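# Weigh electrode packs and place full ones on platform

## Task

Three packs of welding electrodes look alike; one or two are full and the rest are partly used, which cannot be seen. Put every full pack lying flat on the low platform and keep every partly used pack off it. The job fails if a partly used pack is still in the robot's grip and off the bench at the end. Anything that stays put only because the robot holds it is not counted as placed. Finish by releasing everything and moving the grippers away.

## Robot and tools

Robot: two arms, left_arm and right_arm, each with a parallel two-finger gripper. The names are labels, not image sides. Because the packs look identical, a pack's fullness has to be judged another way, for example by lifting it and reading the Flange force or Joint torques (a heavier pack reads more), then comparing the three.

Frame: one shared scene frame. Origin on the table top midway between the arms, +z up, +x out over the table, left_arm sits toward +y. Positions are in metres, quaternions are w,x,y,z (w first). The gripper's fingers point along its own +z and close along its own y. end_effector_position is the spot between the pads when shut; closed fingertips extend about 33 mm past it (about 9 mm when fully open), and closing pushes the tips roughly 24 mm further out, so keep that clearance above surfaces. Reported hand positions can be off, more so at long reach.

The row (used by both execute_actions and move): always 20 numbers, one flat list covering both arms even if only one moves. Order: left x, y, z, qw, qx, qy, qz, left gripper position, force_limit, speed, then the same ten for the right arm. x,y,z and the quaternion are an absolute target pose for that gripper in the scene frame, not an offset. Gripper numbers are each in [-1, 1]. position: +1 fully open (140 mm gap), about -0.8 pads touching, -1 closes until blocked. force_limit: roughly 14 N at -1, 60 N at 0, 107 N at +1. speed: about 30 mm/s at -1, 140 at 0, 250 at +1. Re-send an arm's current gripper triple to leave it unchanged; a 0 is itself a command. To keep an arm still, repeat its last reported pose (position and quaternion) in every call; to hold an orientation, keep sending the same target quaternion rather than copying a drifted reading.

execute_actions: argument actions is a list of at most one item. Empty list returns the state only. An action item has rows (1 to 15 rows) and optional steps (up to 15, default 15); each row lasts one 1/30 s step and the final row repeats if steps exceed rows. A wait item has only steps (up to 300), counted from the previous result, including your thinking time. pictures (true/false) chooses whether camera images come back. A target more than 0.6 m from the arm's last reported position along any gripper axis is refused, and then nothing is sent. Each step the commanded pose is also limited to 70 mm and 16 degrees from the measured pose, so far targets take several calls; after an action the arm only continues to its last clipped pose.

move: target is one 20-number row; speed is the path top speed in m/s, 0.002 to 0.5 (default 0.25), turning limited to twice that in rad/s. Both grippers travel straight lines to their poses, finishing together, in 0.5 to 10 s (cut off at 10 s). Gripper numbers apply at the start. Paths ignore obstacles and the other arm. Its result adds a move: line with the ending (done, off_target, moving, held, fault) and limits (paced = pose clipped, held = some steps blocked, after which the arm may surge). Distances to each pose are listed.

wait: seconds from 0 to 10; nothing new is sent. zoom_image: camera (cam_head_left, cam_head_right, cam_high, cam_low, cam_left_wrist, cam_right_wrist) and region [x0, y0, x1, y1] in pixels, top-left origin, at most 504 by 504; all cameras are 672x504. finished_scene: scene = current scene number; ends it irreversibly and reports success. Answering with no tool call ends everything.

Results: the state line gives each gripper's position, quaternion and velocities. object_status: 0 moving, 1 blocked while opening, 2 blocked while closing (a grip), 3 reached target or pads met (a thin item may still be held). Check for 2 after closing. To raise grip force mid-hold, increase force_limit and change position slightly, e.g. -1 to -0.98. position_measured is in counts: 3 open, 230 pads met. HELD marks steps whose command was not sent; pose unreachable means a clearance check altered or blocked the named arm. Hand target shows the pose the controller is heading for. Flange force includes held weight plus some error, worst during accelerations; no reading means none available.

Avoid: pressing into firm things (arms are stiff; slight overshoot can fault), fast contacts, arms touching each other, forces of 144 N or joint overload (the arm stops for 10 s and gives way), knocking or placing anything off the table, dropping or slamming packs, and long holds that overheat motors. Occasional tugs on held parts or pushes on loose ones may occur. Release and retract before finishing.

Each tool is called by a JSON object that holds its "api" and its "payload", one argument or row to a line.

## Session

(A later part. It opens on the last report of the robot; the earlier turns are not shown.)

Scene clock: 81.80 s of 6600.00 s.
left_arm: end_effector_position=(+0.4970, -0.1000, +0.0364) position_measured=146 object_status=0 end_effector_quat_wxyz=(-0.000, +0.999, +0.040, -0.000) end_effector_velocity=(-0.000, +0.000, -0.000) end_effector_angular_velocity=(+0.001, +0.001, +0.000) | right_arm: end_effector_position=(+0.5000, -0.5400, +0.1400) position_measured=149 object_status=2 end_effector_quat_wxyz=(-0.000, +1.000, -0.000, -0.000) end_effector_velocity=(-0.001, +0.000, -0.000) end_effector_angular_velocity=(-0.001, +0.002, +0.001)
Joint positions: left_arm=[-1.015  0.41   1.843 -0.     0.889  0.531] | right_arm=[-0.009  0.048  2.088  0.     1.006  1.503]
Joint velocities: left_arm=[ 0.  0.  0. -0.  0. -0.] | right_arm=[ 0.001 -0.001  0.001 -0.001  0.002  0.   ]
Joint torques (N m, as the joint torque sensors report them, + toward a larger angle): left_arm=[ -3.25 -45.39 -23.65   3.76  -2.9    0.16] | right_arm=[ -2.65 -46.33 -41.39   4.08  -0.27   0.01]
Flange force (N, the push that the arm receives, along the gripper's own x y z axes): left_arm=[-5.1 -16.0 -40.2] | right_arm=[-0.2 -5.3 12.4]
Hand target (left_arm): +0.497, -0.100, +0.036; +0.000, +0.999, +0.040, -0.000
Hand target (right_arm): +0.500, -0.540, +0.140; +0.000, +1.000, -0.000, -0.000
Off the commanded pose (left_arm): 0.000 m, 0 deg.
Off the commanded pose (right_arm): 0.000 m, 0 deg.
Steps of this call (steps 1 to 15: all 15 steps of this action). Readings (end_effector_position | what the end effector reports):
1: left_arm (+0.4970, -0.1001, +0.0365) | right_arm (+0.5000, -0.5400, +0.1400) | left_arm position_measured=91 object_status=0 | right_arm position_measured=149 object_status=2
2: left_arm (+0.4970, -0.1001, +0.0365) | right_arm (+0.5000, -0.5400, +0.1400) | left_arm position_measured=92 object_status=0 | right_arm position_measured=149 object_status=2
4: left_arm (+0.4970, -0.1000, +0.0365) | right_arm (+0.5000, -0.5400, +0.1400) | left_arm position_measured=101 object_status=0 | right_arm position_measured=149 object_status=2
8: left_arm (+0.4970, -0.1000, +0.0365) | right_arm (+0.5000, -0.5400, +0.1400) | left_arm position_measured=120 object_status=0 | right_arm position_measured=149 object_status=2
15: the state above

{"api": "move", "payload": {
  "target": [0.497,-0.100,0.08,0,0.9992,0.04,0,-1,0.4,-0.5,0.50,-0.54,0.14,0,1,0,0,-0.98,0.7,-0.5],
  "speed": 0.1
}}

{"api": "execute_actions", "payload": {
  "actions": [
    {"steps":6}
  ],
  "pictures": false
}}

{"api": "execute_actions", "payload": {
  "actions": [
    {"steps":3}
  ],
  "pictures": false
}}

{"api": "execute_actions", "payload": {
  "actions": [
    {"steps":3}
  ],
  "pictures": false
}}

{"api": "execute_actions", "payload": {
  "actions": [
    {"steps":3}
  ],
  "pictures": false
}}

Scene clock: 89.93 s of 6600.00 s.
left_arm: end_effector_position=(+0.4970, -0.0999, +0.0799) position_measured=146 object_status=2 end_effector_quat_wxyz=(-0.000, +0.999, +0.040, +0.000) end_effector_velocity=(+0.000, -0.001, +0.001) end_effector_angular_velocity=(-0.001, -0.000, -0.000) | right_arm: end_effector_position=(+0.5000, -0.5400, +0.1400) position_measured=149 object_status=2 end_effector_quat_wxyz=(+0.000, +1.000, +0.000, +0.000) end_effector_velocity=(-0.000, -0.000, +0.000) end_effector_angular_velocity=(+0.000, +0.000, -0.001)
Joint positions: left_arm=[-1.015  0.366  1.812  0.     0.964  0.53 ] | right_arm=[-0.009  0.048  2.088 -0.     1.006  1.503]
Joint velocities: left_arm=[-0.    -0.001 -0.001  0.     0.001 -0.   ] | right_arm=[-0.    -0.    -0.     0.     0.001  0.   ]
Joint torques (N m, as the joint torque sensors report them, + toward a larger angle): left_arm=[ -0.77 -72.11 -38.17   3.57  -0.02   0.01] | right_arm=[ -4.36 -44.95 -40.26   4.23  -0.32   0.08]
Flange force (N, the push that the arm receives, along the gripper's own x y z axes): left_arm=[-2.9 -6.0 4.2] | right_arm=[-0.6 -8.6 9.3]
Hand target (left_arm): +0.497, -0.100, +0.080; -0.000, +0.999, +0.040, +0.000
Hand target (right_arm): +0.500, -0.540, +0.140; +0.000, +1.000, -0.000, +0.000
Off the commanded pose (left_arm): 0.000 m, 0 deg.
Off the commanded pose (right_arm): 0.000 m, 0 deg.
After step 90, 4.33 s passed at rest.
move: done
camera_calibration (this result's frames):
cam_left_wrist: T_world_to_cam=[[0.0689324, -0.997159, -0.0303746, -0.12369], [-0.915676, -0.0753256, 0.394795, 0.424158], [-0.395962, 0.000599084, -0.918267, 0.466443], [0, 0, 0, 1]] pos_world=[0.581611, -0.0916676, 0.257107]
cam_right_wrist: T_world_to_cam=[[-0.0565901, -0.99834, 0.0107505, -0.51698], [-0.907986, 0.0559401, 0.415249, 0.429013], [-0.415161, 0.0137376, -0.909644, 0.532518], [0, 0, 0, 1]] pos_world=[0.581362, -0.547436, 0.311813]

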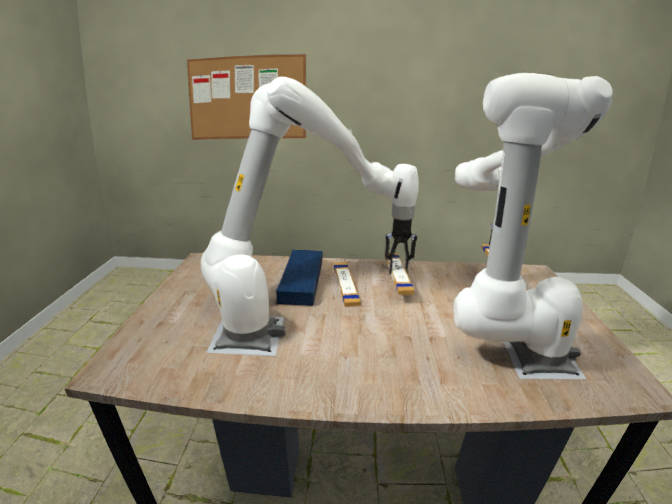

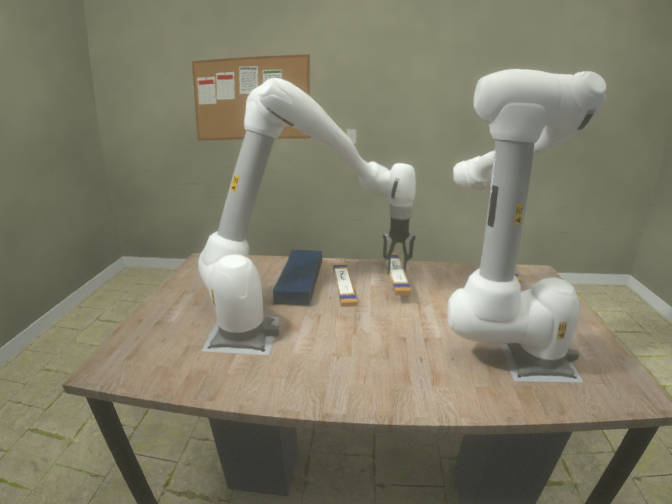

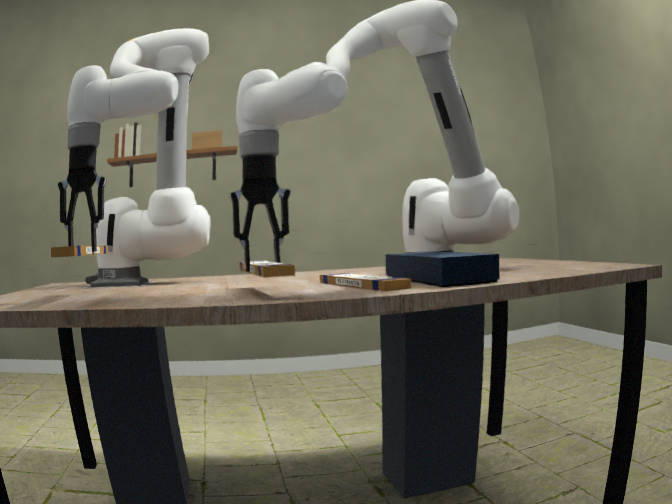

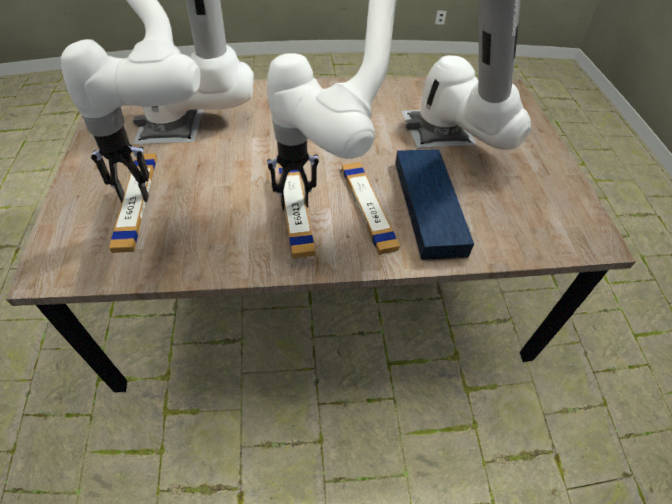

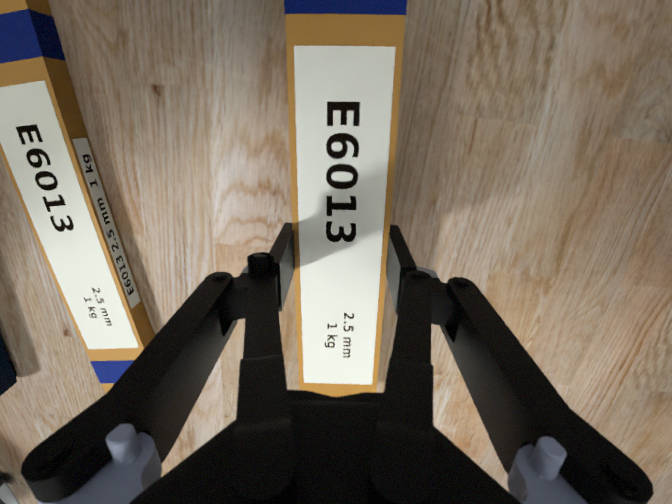

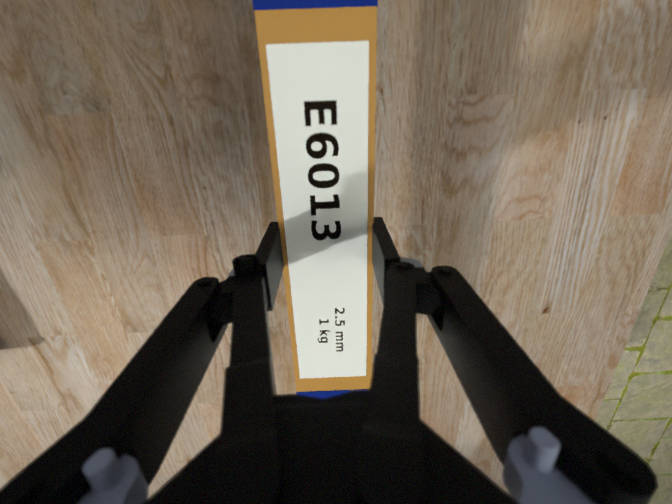

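Scene clock: 90.13 s of 6600.00 s.
left_arm: end_effector_position=(+0.4970, -0.0999, +0.0800) position_measured=146 object_status=2 end_effector_quat_wxyz=(-0.000, +0.999, +0.040, +0.000) end_effector_velocity=(+0.001, +0.001, +0.000) end_effector_angular_velocity=(+0.001, -0.001, +0.000) | right_arm: end_effector_position=(+0.5000, -0.5400, +0.1400) position_measured=149 object_status=2 end_effector_quat_wxyz=(+0.000, +1.000, +0.000, +0.000) end_effector_velocity=(-0.000, -0.000, -0.000) end_effector_angular_velocity=(-0.001, -0.001, -0.000)
Joint positions: left_arm=[-1.015  0.366  1.812  0.     0.964  0.53 ] | right_arm=[-0.009  0.048  2.088 -0.     1.006  1.503]
Joint velocities: left_arm=[ 0.001 -0.     0.     0.001  0.     0.   ] | right_arm=[-0.    -0.     0.001 -0.001 -0.002 -0.   ]
Joint torques (N m, as the joint torque sensors report them, + toward a larger angle): left_arm=[ -0.19 -71.51 -36.53   3.72   0.5    0.26] | right_arm=[ -2.86 -45.63 -41.51   3.78  -0.29  -0.04]
Flange force (N, the push that the arm receives, along the gripper's own x y z axes): left_arm=[-2.6 -3.9 3.1] | right_arm=[-1.6 -5.7 11.7]
Hand target (left_arm): +0.497, -0.100, +0.080; -0.000, +0.999, +0.040, +0.000
Hand target (right_arm): +0.500, -0.540, +0.140; +0.000, +1.000, -0.000, +0.000
Off the commanded pose (left_arm): 0.000 m, 0 deg.
Off the commanded pose (right_arm): 0.000 m, 0 deg.
Steps of this call (steps 1 to 6: nothing new was sent). Readings (end_effector_position | what the end effector reports):
1: left_arm (+0.4970, -0.0999, +0.0800) | right_arm (+0.5000, -0.5400, +0.1400) | left_arm position_measured=146 object_status=2 | right_arm position_measured=149 object_status=2
2: left_arm (+0.4970, -0.0999, +0.0800) | right_arm (+0.5000, -0.5400, +0.1400) | left_arm position_measured=146 object_status=2 | right_arm position_measured=149 object_status=2
4: left_arm (+0.4970, -0.0999, +0.0800) | right_arm (+0.5000, -0.5400, +0.1400) | left_arm position_measured=146 object_status=2 | right_arm position_measured=149 object_status=2
6: the state above

Scene clock: 90.23 s of 6600.00 s.
left_arm: end_effector_position=(+0.4970, -0.0999, +0.0800) position_measured=146 object_status=2 end_effector_quat_wxyz=(-0.000, +0.999, +0.040, +0.000) end_effector_velocity=(+0.000, -0.000, -0.000) end_effector_angular_velocity=(-0.000, -0.000, +0.000) | right_arm: end_effector_position=(+0.5000, -0.5400, +0.1400) position_measured=149 object_status=2 end_effector_quat_wxyz=(+0.000, +1.000, +0.000, +0.000) end_effector_velocity=(-0.001, +0.001, -0.001) end_effector_angular_velocity=(+0.001, +0.003, +0.000)
Joint positions: left_arm=[-1.015  0.366  1.812  0.     0.964  0.53 ] | right_arm=[-0.009  0.048  2.088 -0.     1.006  1.503]
Joint velocities: left_arm=[ 0.     0.    -0.     0.    -0.001 -0.   ] | right_arm=[0.001 0.    0.001 0.    0.001 0.   ]
Joint torques (N m, as the joint torque sensors report them, + toward a larger angle): left_arm=[ -0.19 -71.25 -35.45   3.84   0.18   0.27] | right_arm=[ -4.85 -45.83 -40.96   4.12  -0.02  -0.28]
Flange force (N, the push that the arm receives, along the gripper's own x y z axes): left_arm=[-1.4 -2.0 1.4] | right_arm=[0.0 -10.3 12.1]
Hand target (left_arm): +0.497, -0.100, +0.080; -0.000, +0.999, +0.040, +0.000
Hand target (right_arm): +0.500, -0.540, +0.140; +0.000, +1.000, -0.000, +0.000
Off the commanded pose (left_arm): 0.000 m, 0 deg.
Off the commanded pose (right_arm): 0.000 m, 0 deg.
Steps of this call (steps 1 to 3: nothing new was sent). Readings (end_effector_position | what the end effector reports):
1: left_arm (+0.4970, -0.0999, +0.0800) | right_arm (+0.5000, -0.5400, +0.1400) | left_arm position_measured=146 object_status=2 | right_arm position_measured=149 object_status=2
2: left_arm (+0.4970, -0.0999, +0.0800) | right_arm (+0.5000, -0.5400, +0.1400) | left_arm position_measured=146 object_status=2 | right_arm position_measured=149 object_status=2
3: the state above

Scene clock: 90.33 s of 6600.00 s.
left_arm: end_effector_position=(+0.4970, -0.0999, +0.0800) position_measured=146 object_status=2 end_effector_quat_wxyz=(-0.000, +0.999, +0.040, +0.000) end_effector_velocity=(-0.000, +0.000, -0.000) end_effector_angular_velocity=(+0.001, +0.000, -0.000) | right_arm: end_effector_position=(+0.5000, -0.5400, +0.1400) position_measured=149 object_status=2 end_effector_quat_wxyz=(+0.000, +1.000, +0.000, +0.000) end_effector_velocity=(+0.000, +0.000, -0.000) end_effector_angular_velocity=(-0.000, -0.000, +0.001)
Joint positions: left_arm=[-1.015  0.366  1.812  0.     0.964  0.53 ] | right_arm=[-0.009  0.048  2.088 -0.     1.006  1.503]
Joint velocities: left_arm=[-0.    -0.     0.001 -0.     0.     0.   ] | right_arm=[ 0.     0.     0.    -0.    -0.001 -0.   ]
Joint torques (N m, as the joint torque sensors report them, + toward a larger angle): left_arm=[ -0.81 -72.23 -36.37   3.85   0.46   0.16] | right_arm=[ -2.73 -44.21 -42.07   4.07  -0.31  -0.1 ]
Flange force (N, the push that the arm receives, along the gripper's own x y z axes): left_arm=[-1.1 -3.4 3.4] | right_arm=[-4.5 -5.6 10.9]
Hand target (left_arm): +0.497, -0.100, +0.080; -0.000, +0.999, +0.040, +0.000
Hand target (right_arm): +0.500, -0.540, +0.140; +0.000, +1.000, -0.000, +0.000
Off the commanded pose (left_arm): 0.000 m, 0 deg.
Off the commanded pose (right_arm): 0.000 m, 0 deg.
Steps of this call (steps 1 to 3: nothing new was sent). Readings (end_effector_position | what the end effector reports):
1: left_arm (+0.4970, -0.0999, +0.0800) | right_arm (+0.5000, -0.5400, +0.1400) | left_arm position_measured=146 object_status=2 | right_arm position_measured=149 object_status=2
2: left_arm (+0.4970, -0.0999, +0.0800) | right_arm (+0.5000, -0.5400, +0.1400) | left_arm position_measured=146 object_status=2 | right_arm position_measured=149 object_status=2
3: the state above

Scene clock: 90.43 s of 6600.00 s.
left_arm: end_effector_position=(+0.4970, -0.0999, +0.0800) position_measured=146 object_status=2 end_effector_quat_wxyz=(-0.000, +0.999, +0.040, +0.000) end_effector_velocity=(+0.000, +0.001, -0.000) end_effector_angular_velocity=(-0.000, -0.000, +0.001) | right_arm: end_effector_position=(+0.5000, -0.5400, +0.1400) position_measured=149 object_status=2 end_effector_quat_wxyz=(+0.000, +1.000, +0.000, +0.000) end_effector_velocity=(-0.000, -0.000, -0.000) end_effector_angular_velocity=(-0.001, +0.001, +0.000)
Joint positions: left_arm=[-1.015  0.366  1.812  0.     0.964  0.53 ] | right_arm=[-0.009  0.048  2.088 -0.     1.006  1.503]
Joint velocities: left_arm=[ 0.001 -0.     0.001  0.    -0.001  0.   ] | right_arm=[ 0.     0.     0.    -0.001 -0.     0.   ]
Joint torques (N m, as the joint torque sensors report them, + toward a larger angle): left_arm=[ -1.83 -71.63 -37.08   3.48   0.2    0.3 ] | right_arm=[ -0.47 -45.38 -41.81   4.07  -0.3   -0.06]
Flange force (N, the push that the arm receives, along the gripper's own x y z axes): left_arm=[-1.0 -5.9 2.9] | right_arm=[-2.6 -1.0 11.7]
Hand target (left_arm): +0.497, -0.100, +0.080; -0.000, +0.999, +0.040, +0.000
Hand target (right_arm): +0.500, -0.540, +0.140; +0.000, +1.000, -0.000, +0.000
Off the commanded pose (left_arm): 0.000 m, 0 deg.
Off the commanded pose (right_arm): 0.000 m, 0 deg.
Steps of this call (steps 1 to 3: nothing new was sent). Readings (end_effector_position | what the end effector reports):
1: left_arm (+0.4970, -0.0999, +0.0800) | right_arm (+0.5000, -0.5400, +0.1400) | left_arm position_measured=146 object_status=2 | right_arm position_measured=149 object_status=2
2: left_arm (+0.4970, -0.0999, +0.0800) | right_arm (+0.5000, -0.5400, +0.1400) | left_arm position_measured=146 object_status=2 | right_arm position_measured=149 object_status=2
3: the state above

{"api": "execute_actions", "payload": {
  "actions": [
    {"steps":3}
  ],
  "pictures": false
}}

{"api": "execute_actions", "payload": {
  "actions": [
    {"steps":90}
  ],
  "pictures": false
}}

Scene clock: 95.07 s of 6600.00 s.
left_arm: end_effector_position=(+0.4970, -0.0999, +0.0800) position_measured=146 object_status=2 end_effector_quat_wxyz=(-0.000, +0.999, +0.040, +0.000) end_effector_velocity=(-0.000, +0.000, -0.000) end_effector_angular_velocity=(+0.000, +0.000, +0.000) | right_arm: end_effector_position=(+0.5000, -0.5400, +0.1400) position_measured=149 object_status=2 end_effector_quat_wxyz=(+0.000, +1.000, +0.000, +0.000) end_effector_velocity=(-0.001, +0.000, -0.000) end_effector_angular_velocity=(-0.000, +0.001, +0.001)
Joint positions: left_arm=[-1.015  0.366  1.812  0.     0.964  0.53 ] | right_arm=[-0.009  0.048  2.088 -0.     1.006  1.503]
Joint velocities: left_arm=[ 0.     0.     0.001 -0.    -0.001 -0.   ] | right_arm=[ 0.001 -0.     0.001 -0.    -0.     0.   ]
Joint torques (N m, as the joint torque sensors report them, + toward a larger angle): left_arm=[ -3.46 -72.41 -36.12   3.56   0.21   0.47] | right_arm=[ -6.16 -43.38 -41.24   3.64  -0.15   0.09]
Flange force (N, the push that the arm receives, along the gripper's own x y z axes): left_arm=[2.4 -4.3 3.1] | right_arm=[-4.3 -12.2 9.7]
Hand target (left_arm): +0.497, -0.100, +0.080; -0.000, +0.999, +0.040, +0.000
Hand target (right_arm): +0.500, -0.540, +0.140; +0.000, +1.000, -0.000, +0.000
Off the commanded pose (left_arm): 0.000 m, 0 deg.
Off the commanded pose (right_arm): 0.000 m, 0 deg.
Steps of this call (steps 1 to 90: nothing new was sent; then 1.63 s passed at rest). Readings (end_effector_position | what the end effector reports):
1: left_arm (+0.4970, -0.0999, +0.0800) | right_arm (+0.5000, -0.5400, +0.1400) | left_arm position_measured=146 object_status=2 | right_arm position_measured=149 object_status=2
2: left_arm (+0.4970, -0.0999, +0.0800) | right_arm (+0.5000, -0.5400, +0.1400) | left_arm position_measured=146 object_status=2 | right_arm position_measured=149 object_status=2
4: left_arm (+0.4970, -0.0999, +0.0800) | right_arm (+0.5000, -0.5400, +0.1400) | left_arm position_measured=146 object_status=2 | right_arm position_measured=149 object_status=2
8: left_arm (+0.4970, -0.0999, +0.0800) | right_arm (+0.5000, -0.5400, +0.1400) | left_arm position_measured=146 object_status=2 | right_arm position_measured=149 object_status=2
90: the state above

Scene clock: 98.07 s of 6600.00 s.
left_arm: end_effector_position=(+0.4970, -0.0999, +0.0800) position_measured=146 object_status=2 end_effector_quat_wxyz=(-0.000, +0.999, +0.040, +0.000) end_effector_velocity=(+0.000, +0.001, +0.000) end_effector_angular_velocity=(+0.001, -0.000, -0.000) | right_arm: end_effector_position=(+0.5000, -0.5400, +0.1400) position_measured=149 object_status=2 end_effector_quat_wxyz=(+0.000, +1.000, +0.000, +0.000) end_effector_velocity=(-0.000, -0.000, -0.000) end_effector_angular_velocity=(-0.000, +0.000, -0.000)
Joint positions: left_arm=[-1.015  0.366  1.812  0.     0.964  0.53 ] | right_arm=[-0.009  0.048  2.088 -0.     1.006  1.503]
Joint velocities: left_arm=[ 0.     0.    -0.     0.001  0.001  0.   ] | right_arm=[-0.     0.     0.001 -0.    -0.     0.   ]
Joint torques (N m, as the joint torque sensors report them, + toward a larger angle): left_arm=[  0.44 -73.06 -36.92   3.81   0.38   0.25] | right_arm=[ -2.71 -44.68 -41.14   3.73  -0.34   0.14]
Flange force (N, the push that the arm receives, along the gripper's own x y z axes): left_arm=[-2.5 -2.4 4.5] | right_arm=[-2.3 -5.1 10.2]
Hand target (left_arm): +0.497, -0.100, +0.080; -0.000, +0.999, +0.040, +0.000
Hand target (right_arm): +0.500, -0.540, +0.140; +0.000, +1.000, -0.000, +0.000
Off the commanded pose (left_arm): 0.000 m, 0 deg.
Off the commanded pose (right_arm): 0.000 m, 0 deg.
Steps of this call (steps 1 to 90: nothing new was sent). Readings (end_effector_position | what the end effector reports):
1: left_arm (+0.4970, -0.0999, +0.0800) | right_arm (+0.5000, -0.5400, +0.1400) | left_arm position_measured=146 object_status=2 | right_arm position_measured=149 object_status=2
2: left_arm (+0.4970, -0.0999, +0.0800) | right_arm (+0.5000, -0.5400, +0.1400) | left_arm position_measured=146 object_status=2 | right_arm position_measured=149 object_status=2
4: left_arm (+0.4970, -0.0999, +0.0800) | right_arm (+0.5000, -0.5400, +0.1400) | left_arm position_measured=146 object_status=2 | right_arm position_measured=149 object_status=2
8: left_arm (+0.4970, -0.0999, +0.0800) | right_arm (+0.5000, -0.5400, +0.1400) | left_arm position_measured=146 object_status=2 | right_arm position_measured=149 object_status=2
90: the state above

E is nearly empty. Put it back.

{"api": "move", "payload": {
  "target": [0.497,-0.100,0.0382,0,0.9992,0.04,0,-1,0.4,-0.5,0.50,-0.54,0.14,0,1,0,0,-0.98,0.7,-0.5],
  "speed": 0.07
}}

{"api": "execute_actions", "payload": {
  "actions": [
    {"rows":[[0.497,-0.100,0.0382,0,0.9992,0.04,0,0.3,0.4,-0.4,0.50,-0.54,0.14,0,1,0,0,-0.98,0.7,-0.5]],"steps":10}
  ],
  "pictures": false
}}

{"api": "move", "payload": {
  "target": [0.497,-0.100,0.13,0,0.9992,0.04,0,0.3,0.4,-0.4,0.50,-0.54,0.14,0,1,0,0,-0.98,0.7,-0.5],
  "speed": 0.2
}}

{"api": "move", "payload": {
  "target": [0.52,0.40,0.24,0,1,0,0,0.3,0.4,-0.4,0.50,-0.25,0.14,0,1,0,0,-0.98,0.7,-0.5],
  "speed": 0.35
}}

Scene clock: 103.80 s of 6600.00 s.
left_arm: end_effector_position=(+0.4970, -0.1001, +0.0382) position_measured=146 object_status=2 end_effector_quat_wxyz=(+0.000, +0.999, +0.040, -0.000) end_effector_velocity=(+0.000, -0.000, -0.001) end_effector_angular_velocity=(-0.000, -0.001, -0.001) | right_arm: end_effector_position=(+0.5000, -0.5400, +0.1400) position_measured=149 object_status=2 end_effector_quat_wxyz=(+0.000, +1.000, +0.000, +0.000) end_effector_velocity=(+0.001, +0.000, +0.000) end_effector_angular_velocity=(+0.001, -0.000, -0.001)
Joint positions: left_arm=[-1.015  0.408  1.841 -0.     0.892  0.53 ] | right_arm=[-0.009  0.048  2.088 -0.     1.006  1.503]
Joint velocities: left_arm=[-0.     0.001 -0.     0.001 -0.001  0.   ] | right_arm=[-0.     0.001 -0.001  0.001  0.     0.   ]
Joint torques (N m, as the joint torque sensors report them, + toward a larger angle): left_arm=[ -3.15 -70.27 -33.54   3.5    0.5    0.44] | right_arm=[ -4.05 -45.23 -41.81   4.28  -0.23   0.02]
Flange force (N, the push that the arm receives, along the gripper's own x y z axes): left_arm=[-0.3 -7.7 -2.0] | right_arm=[-2.5 -8.0 11.4]
Hand target (left_arm): +0.497, -0.100, +0.038; +0.000, +0.999, +0.040, -0.000
Hand target (right_arm): +0.500, -0.540, +0.140; +0.000, +1.000, -0.000, -0.000
Off the commanded pose (left_arm): 0.000 m, 0 deg.
Off the commanded pose (right_arm): 0.000 m, 0 deg.
After step 90, 1.80 s passed at rest.
move: done
camera_calibration (this result's frames):
cam_left_wrist: T_world_to_cam=[[0.0687739, -0.997174, -0.0302238, -0.125088], [-0.915649, -0.0751203, 0.394898, 0.440654], [-0.396052, 0.000515778, -0.918228, 0.428223], [0, 0, 0, 1]] pos_world=[0.581686, -0.0918534, 0.215413]
cam_right_wrist: T_world_to_cam=[[-0.0565899, -0.99834, 0.0107507, -0.516981], [-0.907986, 0.0559399, 0.415249, 0.429012], [-0.415161, 0.0137374, -0.909644, 0.532518], [0, 0, 0, 1]] pos_world=[0.581362, -0.547436, 0.311813]

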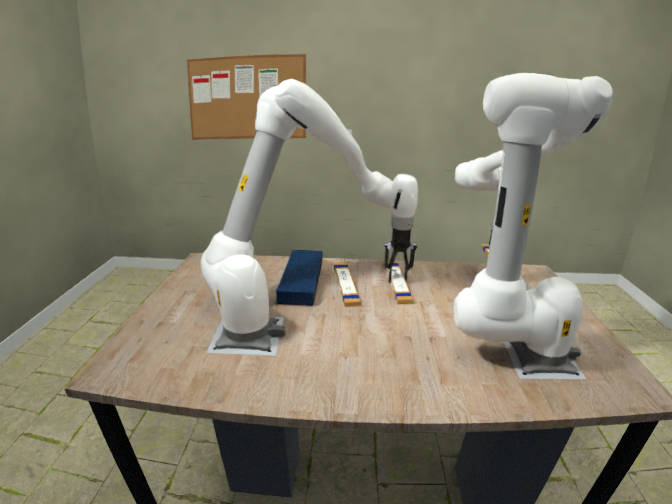

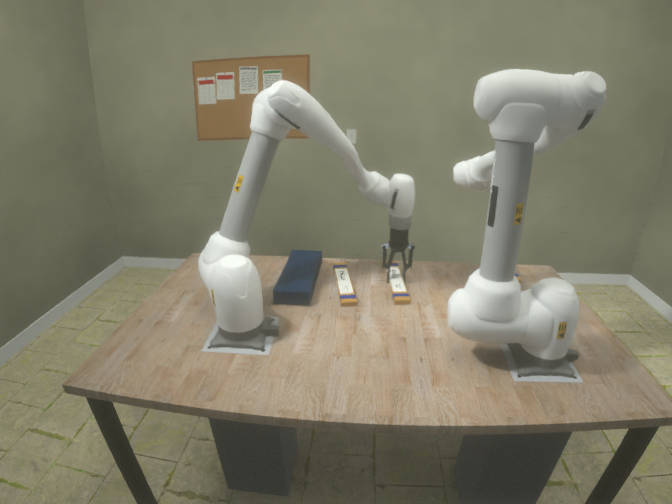

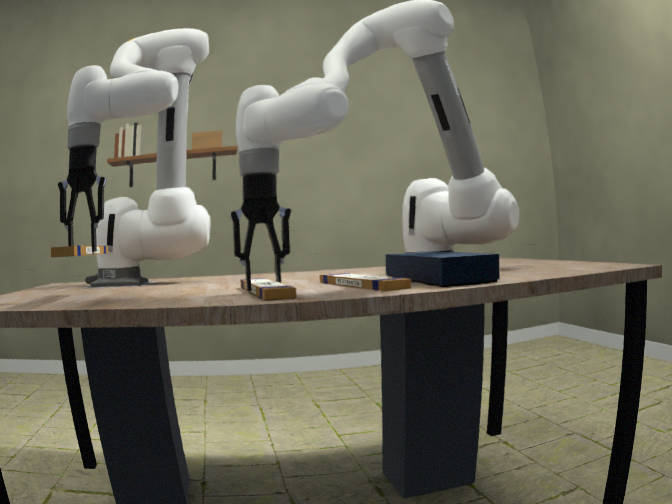

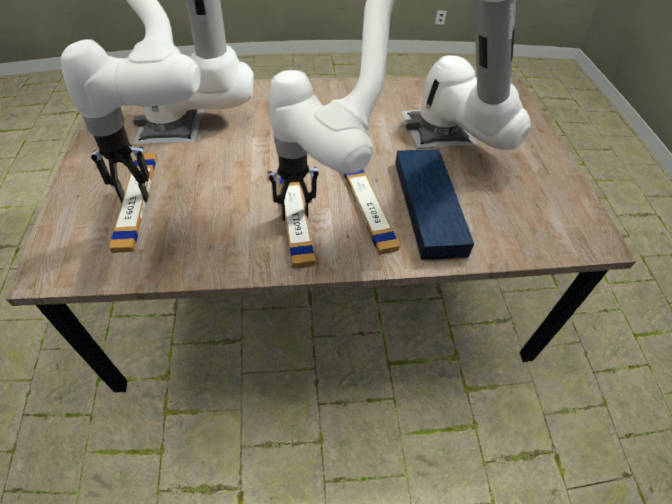

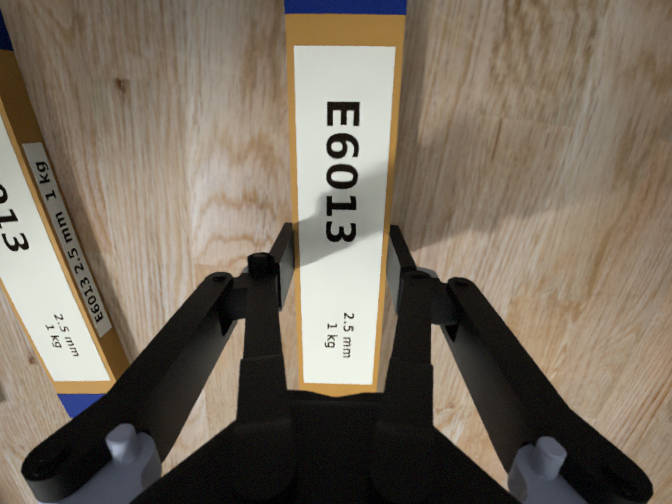

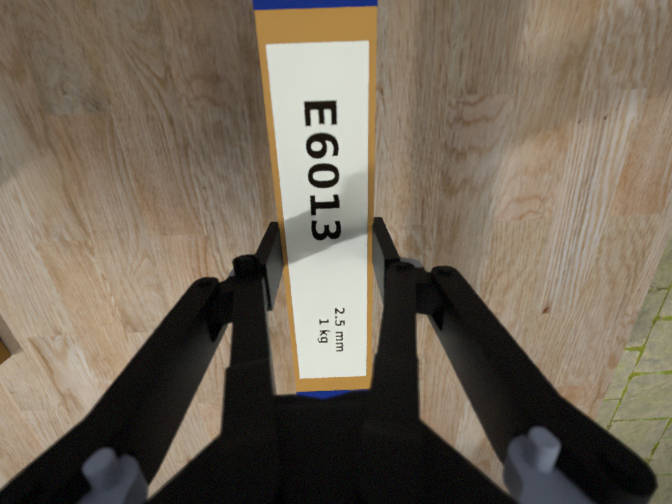

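Scene clock: 104.13 s of 6600.00 s.
left_arm: end_effector_position=(+0.4970, -0.1000, +0.0382) position_measured=103 object_status=0 end_effector_quat_wxyz=(-0.000, +0.999, +0.040, -0.000) end_effector_velocity=(-0.001, -0.000, +0.000) end_effector_angular_velocity=(+0.000, +0.000, -0.001) | right_arm: end_effector_position=(+0.5000, -0.5400, +0.1400) position_measured=149 object_status=2 end_effector_quat_wxyz=(+0.000, +1.000, +0.000, +0.000) end_effector_velocity=(+0.001, -0.001, -0.000) end_effector_angular_velocity=(-0.000, -0.002, -0.000)
Joint positions: left_arm=[-1.015  0.408  1.841 -0.     0.892  0.531] | right_arm=[-0.009  0.048  2.088 -0.     1.006  1.503]
Joint velocities: left_arm=[-0.001 -0.     0.    -0.     0.     0.   ] | right_arm=[-0.001  0.001 -0.    -0.    -0.002 -0.   ]
Joint torques (N m, as the joint torque sensors report them, + toward a larger angle): left_arm=[ -2.7  -71.87 -32.97   3.26   0.09  -0.13] | right_arm=[ -4.94 -44.44 -42.03   4.06  -0.04  -0.02]
Flange force (N, the push that the arm receives, along the gripper's own x y z axes): left_arm=[1.5 -4.8 -1.3] | right_arm=[-4.0 -9.8 11.2]
Hand target (left_arm): +0.497, -0.100, +0.038; +0.000, +0.999, +0.040, -0.000
Hand target (right_arm): +0.500, -0.540, +0.140; +0.000, +1.000, -0.000, -0.000
Off the commanded pose (left_arm): 0.000 m, 0 deg.
Off the commanded pose (right_arm): 0.000 m, 0 deg.
Steps of this call (steps 1 to 10: all 10 steps of this action). Readings (end_effector_position | what the end effector reports):
1: left_arm (+0.4970, -0.1001, +0.0382) | right_arm (+0.5000, -0.5400, +0.1400) | left_arm position_measured=146 object_status=0 | right_arm position_measured=149 object_status=2
2: left_arm (+0.4970, -0.1001, +0.0382) | right_arm (+0.5000, -0.5400, +0.1400) | left_arm position_measured=146 object_status=0 | right_arm position_measured=149 object_status=2
4: left_arm (+0.4970, -0.1000, +0.0382) | right_arm (+0.5000, -0.5400, +0.1400) | left_arm position_measured=135 object_status=0 | right_arm position_measured=149 object_status=2
8: left_arm (+0.4970, -0.1000, +0.0382) | right_arm (+0.5000, -0.5400, +0.1400) | left_arm position_measured=114 object_status=0 | right_arm position_measured=149 object_status=2
10: the state above

Scene clock: 105.30 s of 6600.00 s.
left_arm: end_effector_position=(+0.4969, -0.0998, +0.1299) position_measured=91 object_status=3 end_effector_quat_wxyz=(-0.000, +0.999, +0.040, +0.000) end_effector_velocity=(-0.001, -0.001, +0.001) end_effector_angular_velocity=(-0.001, +0.000, -0.001) | right_arm: end_effector_position=(+0.5000, -0.5400, +0.1400) position_measured=149 object_status=2 end_effector_quat_wxyz=(+0.000, +1.000, -0.000, +0.000) end_effector_velocity=(+0.000, +0.000, -0.001) end_effector_angular_velocity=(+0.000, +0.000, +0.001)
Joint positions: left_arm=[-1.015  0.322  1.77   0.     1.05   0.53 ] | right_arm=[-0.009  0.048  2.088 -0.     1.006  1.503]
Joint velocities: left_arm=[-0.002 -0.001 -0.001 -0.001  0.001 -0.   ] | right_arm=[ 0.     0.001  0.001  0.    -0.002 -0.   ]
Joint torques (N m, as the joint torque sensors report them, + toward a larger angle): left_arm=[ -1.61 -69.24 -36.49   3.84   0.42   0.43] | right_arm=[ -0.42 -43.11 -40.88   3.92  -0.26  -0.28]
Flange force (N, the push that the arm receives, along the gripper's own x y z axes): left_arm=[1.0 -1.0 1.6] | right_arm=[-4.2 -1.3 9.1]
Hand target (left_arm): +0.497, -0.100, +0.130; -0.000, +0.999, +0.040, +0.000
Hand target (right_arm): +0.500, -0.540, +0.140; +0.000, +1.000, -0.000, -0.000
Off the commanded pose (left_arm): 0.000 m, 0 deg.
Off the commanded pose (right_arm): 0.000 m, 0 deg.
move: done
camera_calibration (this result's frames):
cam_left_wrist: T_world_to_cam=[[0.0690202, -0.997151, -0.0304289, -0.122113], [-0.915694, -0.0754276, 0.394734, 0.404389], [-0.395905, 0.000618896, -0.918291, 0.512321], [0, 0, 0, 1]] pos_world=[0.581555, -0.0915801, 0.307118]
cam_right_wrist: T_world_to_cam=[[-0.0565903, -0.99834, 0.0107507, -0.51698], [-0.907986, 0.0559403, 0.415249, 0.429013], [-0.415161, 0.0137376, -0.909644, 0.532518], [0, 0, 0, 1]] pos_world=[0.581362, -0.547437, 0.311813]

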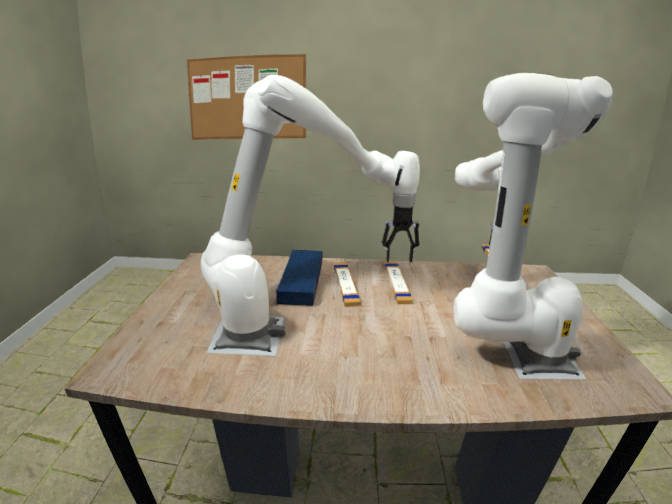

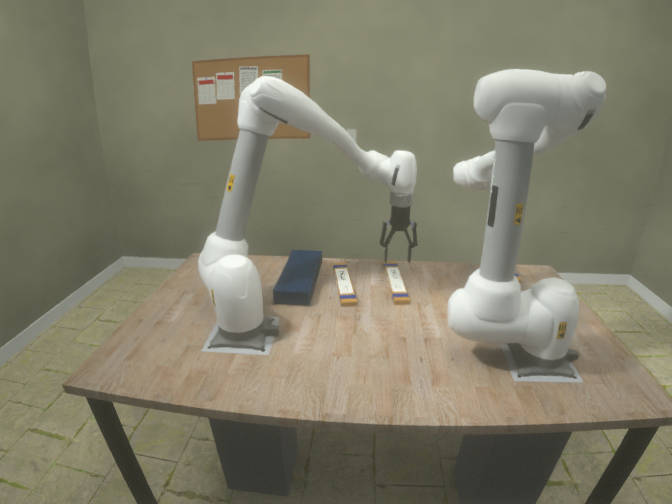

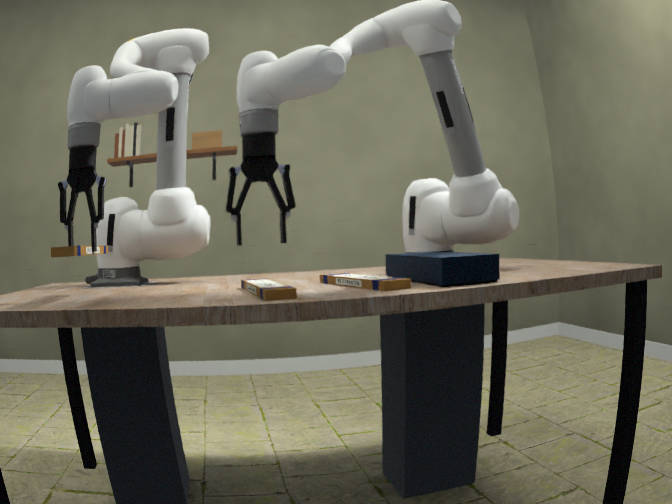

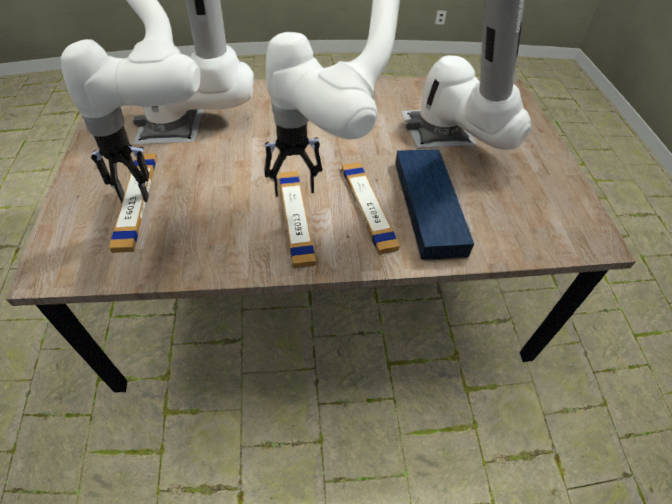

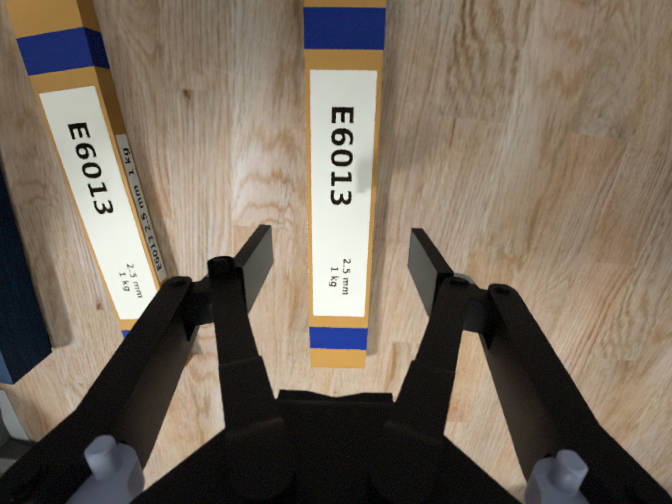

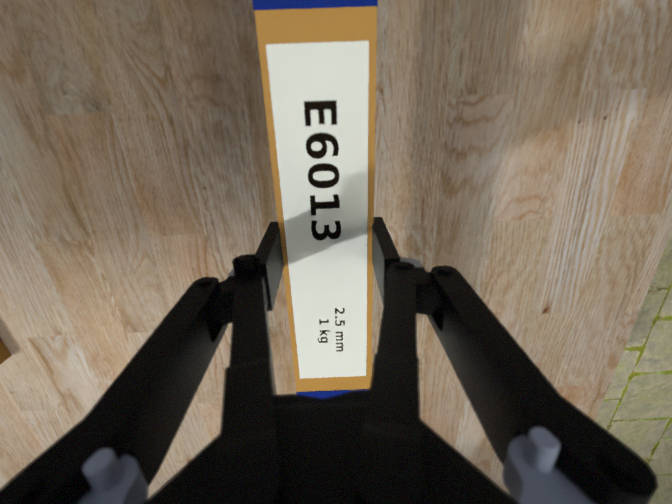

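Scene clock: 107.33 s of 6600.00 s.
left_arm: end_effector_position=(+0.5198, +0.4000, +0.2396) position_measured=91 object_status=3 end_effector_quat_wxyz=(-0.000, +1.000, +0.000, -0.000) end_effector_velocity=(+0.000, +0.000, -0.000) end_effector_angular_velocity=(-0.001, +0.001, -0.001) | right_arm: end_effector_position=(+0.5004, -0.2499, +0.1399) position_measured=149 object_status=2 end_effector_quat_wxyz=(+0.000, +1.000, -0.000, +0.000) end_effector_velocity=(-0.001, +0.001, -0.001) end_effector_angular_velocity=(+0.000, +0.003, -0.000)
Joint positions: left_arm=[-0.22  -0.132  2.059  0.001  1.216  1.405] | right_arm=[ 0.523  0.167  1.952 -0.001  1.022  2.036]
Joint velocities: left_arm=[ 0.001  0.001 -0.001 -0.001  0.     0.003] | right_arm=[ 0.001  0.001  0.001  0.002 -0.     0.   ]
Joint torques (N m, as the joint torque sensors report them, + toward a larger angle): left_arm=[  2.7  -23.79 -40.44   3.93   0.5    0.02] | right_arm=[ -1.89 -58.96 -40.91   3.92  -0.24  -0.25]
Flange force (N, the push that the arm receives, along the gripper's own x y z axes): left_arm=[-5.7 5.7 2.1] | right_arm=[-1.7 -3.1 11.1]
Hand target (left_arm): +0.520, +0.400, +0.240; -0.000, +1.000, +0.000, -0.000
Hand target (right_arm): +0.500, -0.250, +0.140; +0.000, +1.000, -0.000, +0.000
Off the commanded pose (left_arm): 0.000 m, 0 deg.
Off the commanded pose (right_arm): 0.000 m, 0 deg.
move: done
camera_calibration (this result's frames):
cam_left_wrist: T_world_to_cam=[[-0.0108795, -0.999454, -0.0311906, 0.420681], [-0.918452, -0.00234569, 0.395526, 0.391703], [-0.395384, 0.0329502, -0.917925, 0.608486], [0, 0, 0, 1]] pos_world=[0.604923, 0.401321, 0.416737]
cam_right_wrist: T_world_to_cam=[[-0.0566199, -0.998332, 0.0112792, -0.227398], [-0.90819, 0.0561936, 0.41477, 0.413385], [-0.414712, 0.0132405, -0.909856, 0.528275], [0, 0, 0, 1]] pos_world=[0.581638, -0.257243, 0.31176]

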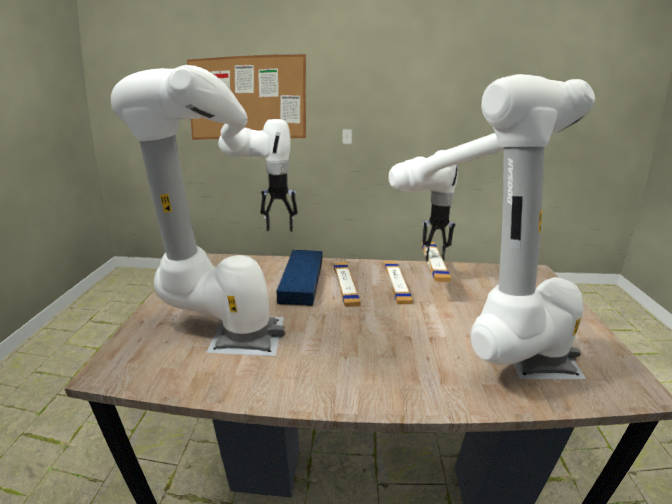

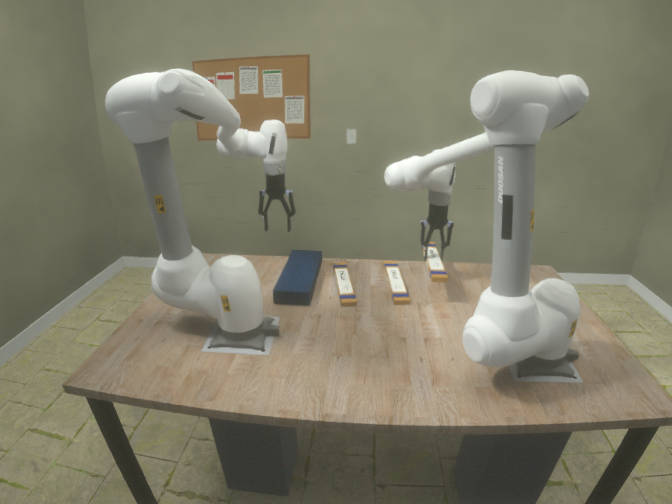

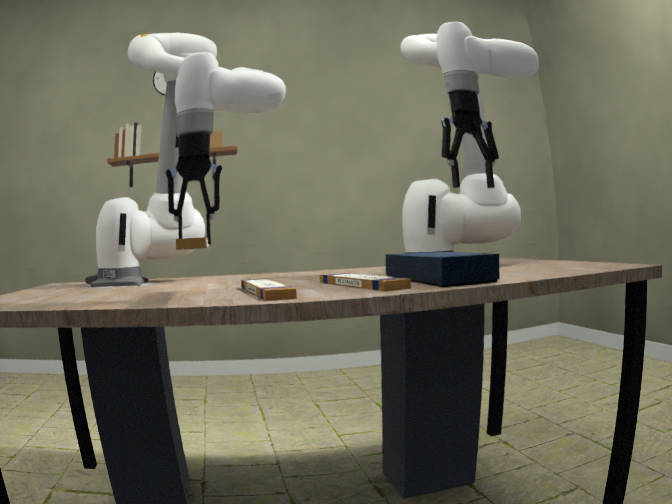

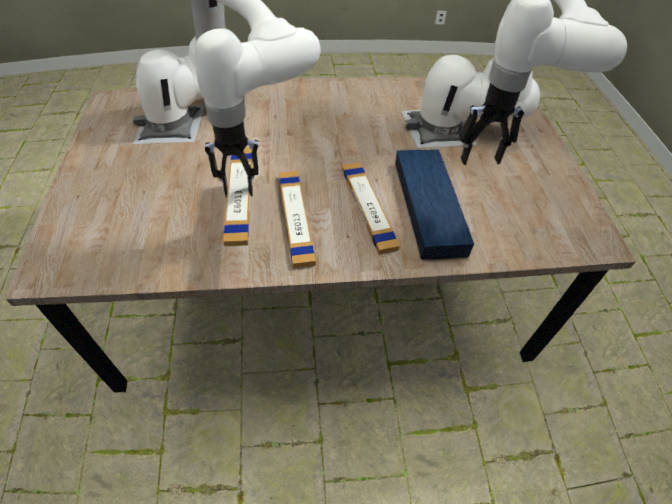

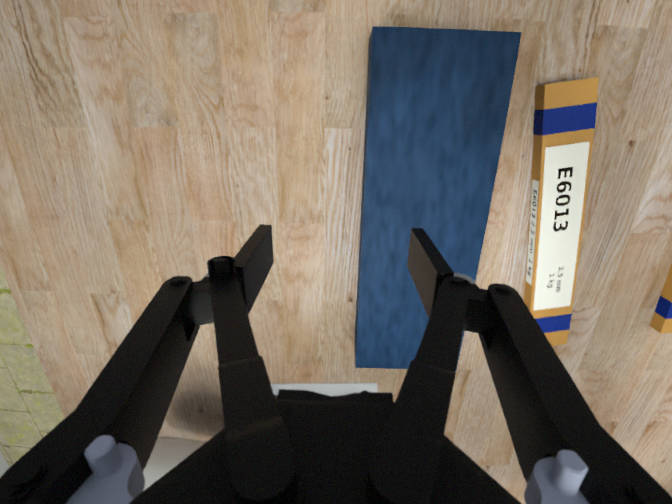

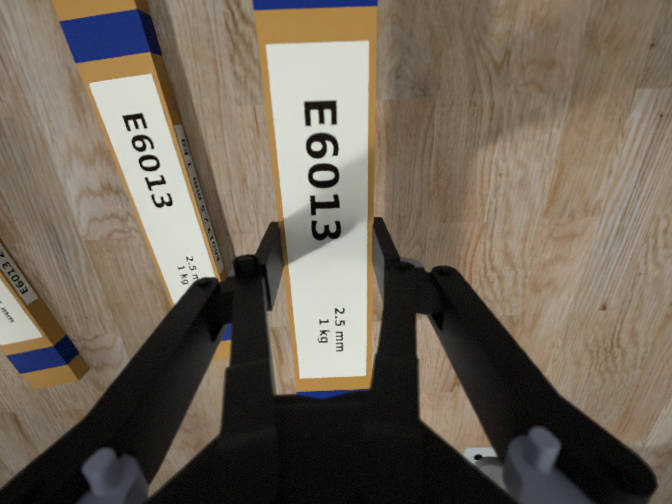

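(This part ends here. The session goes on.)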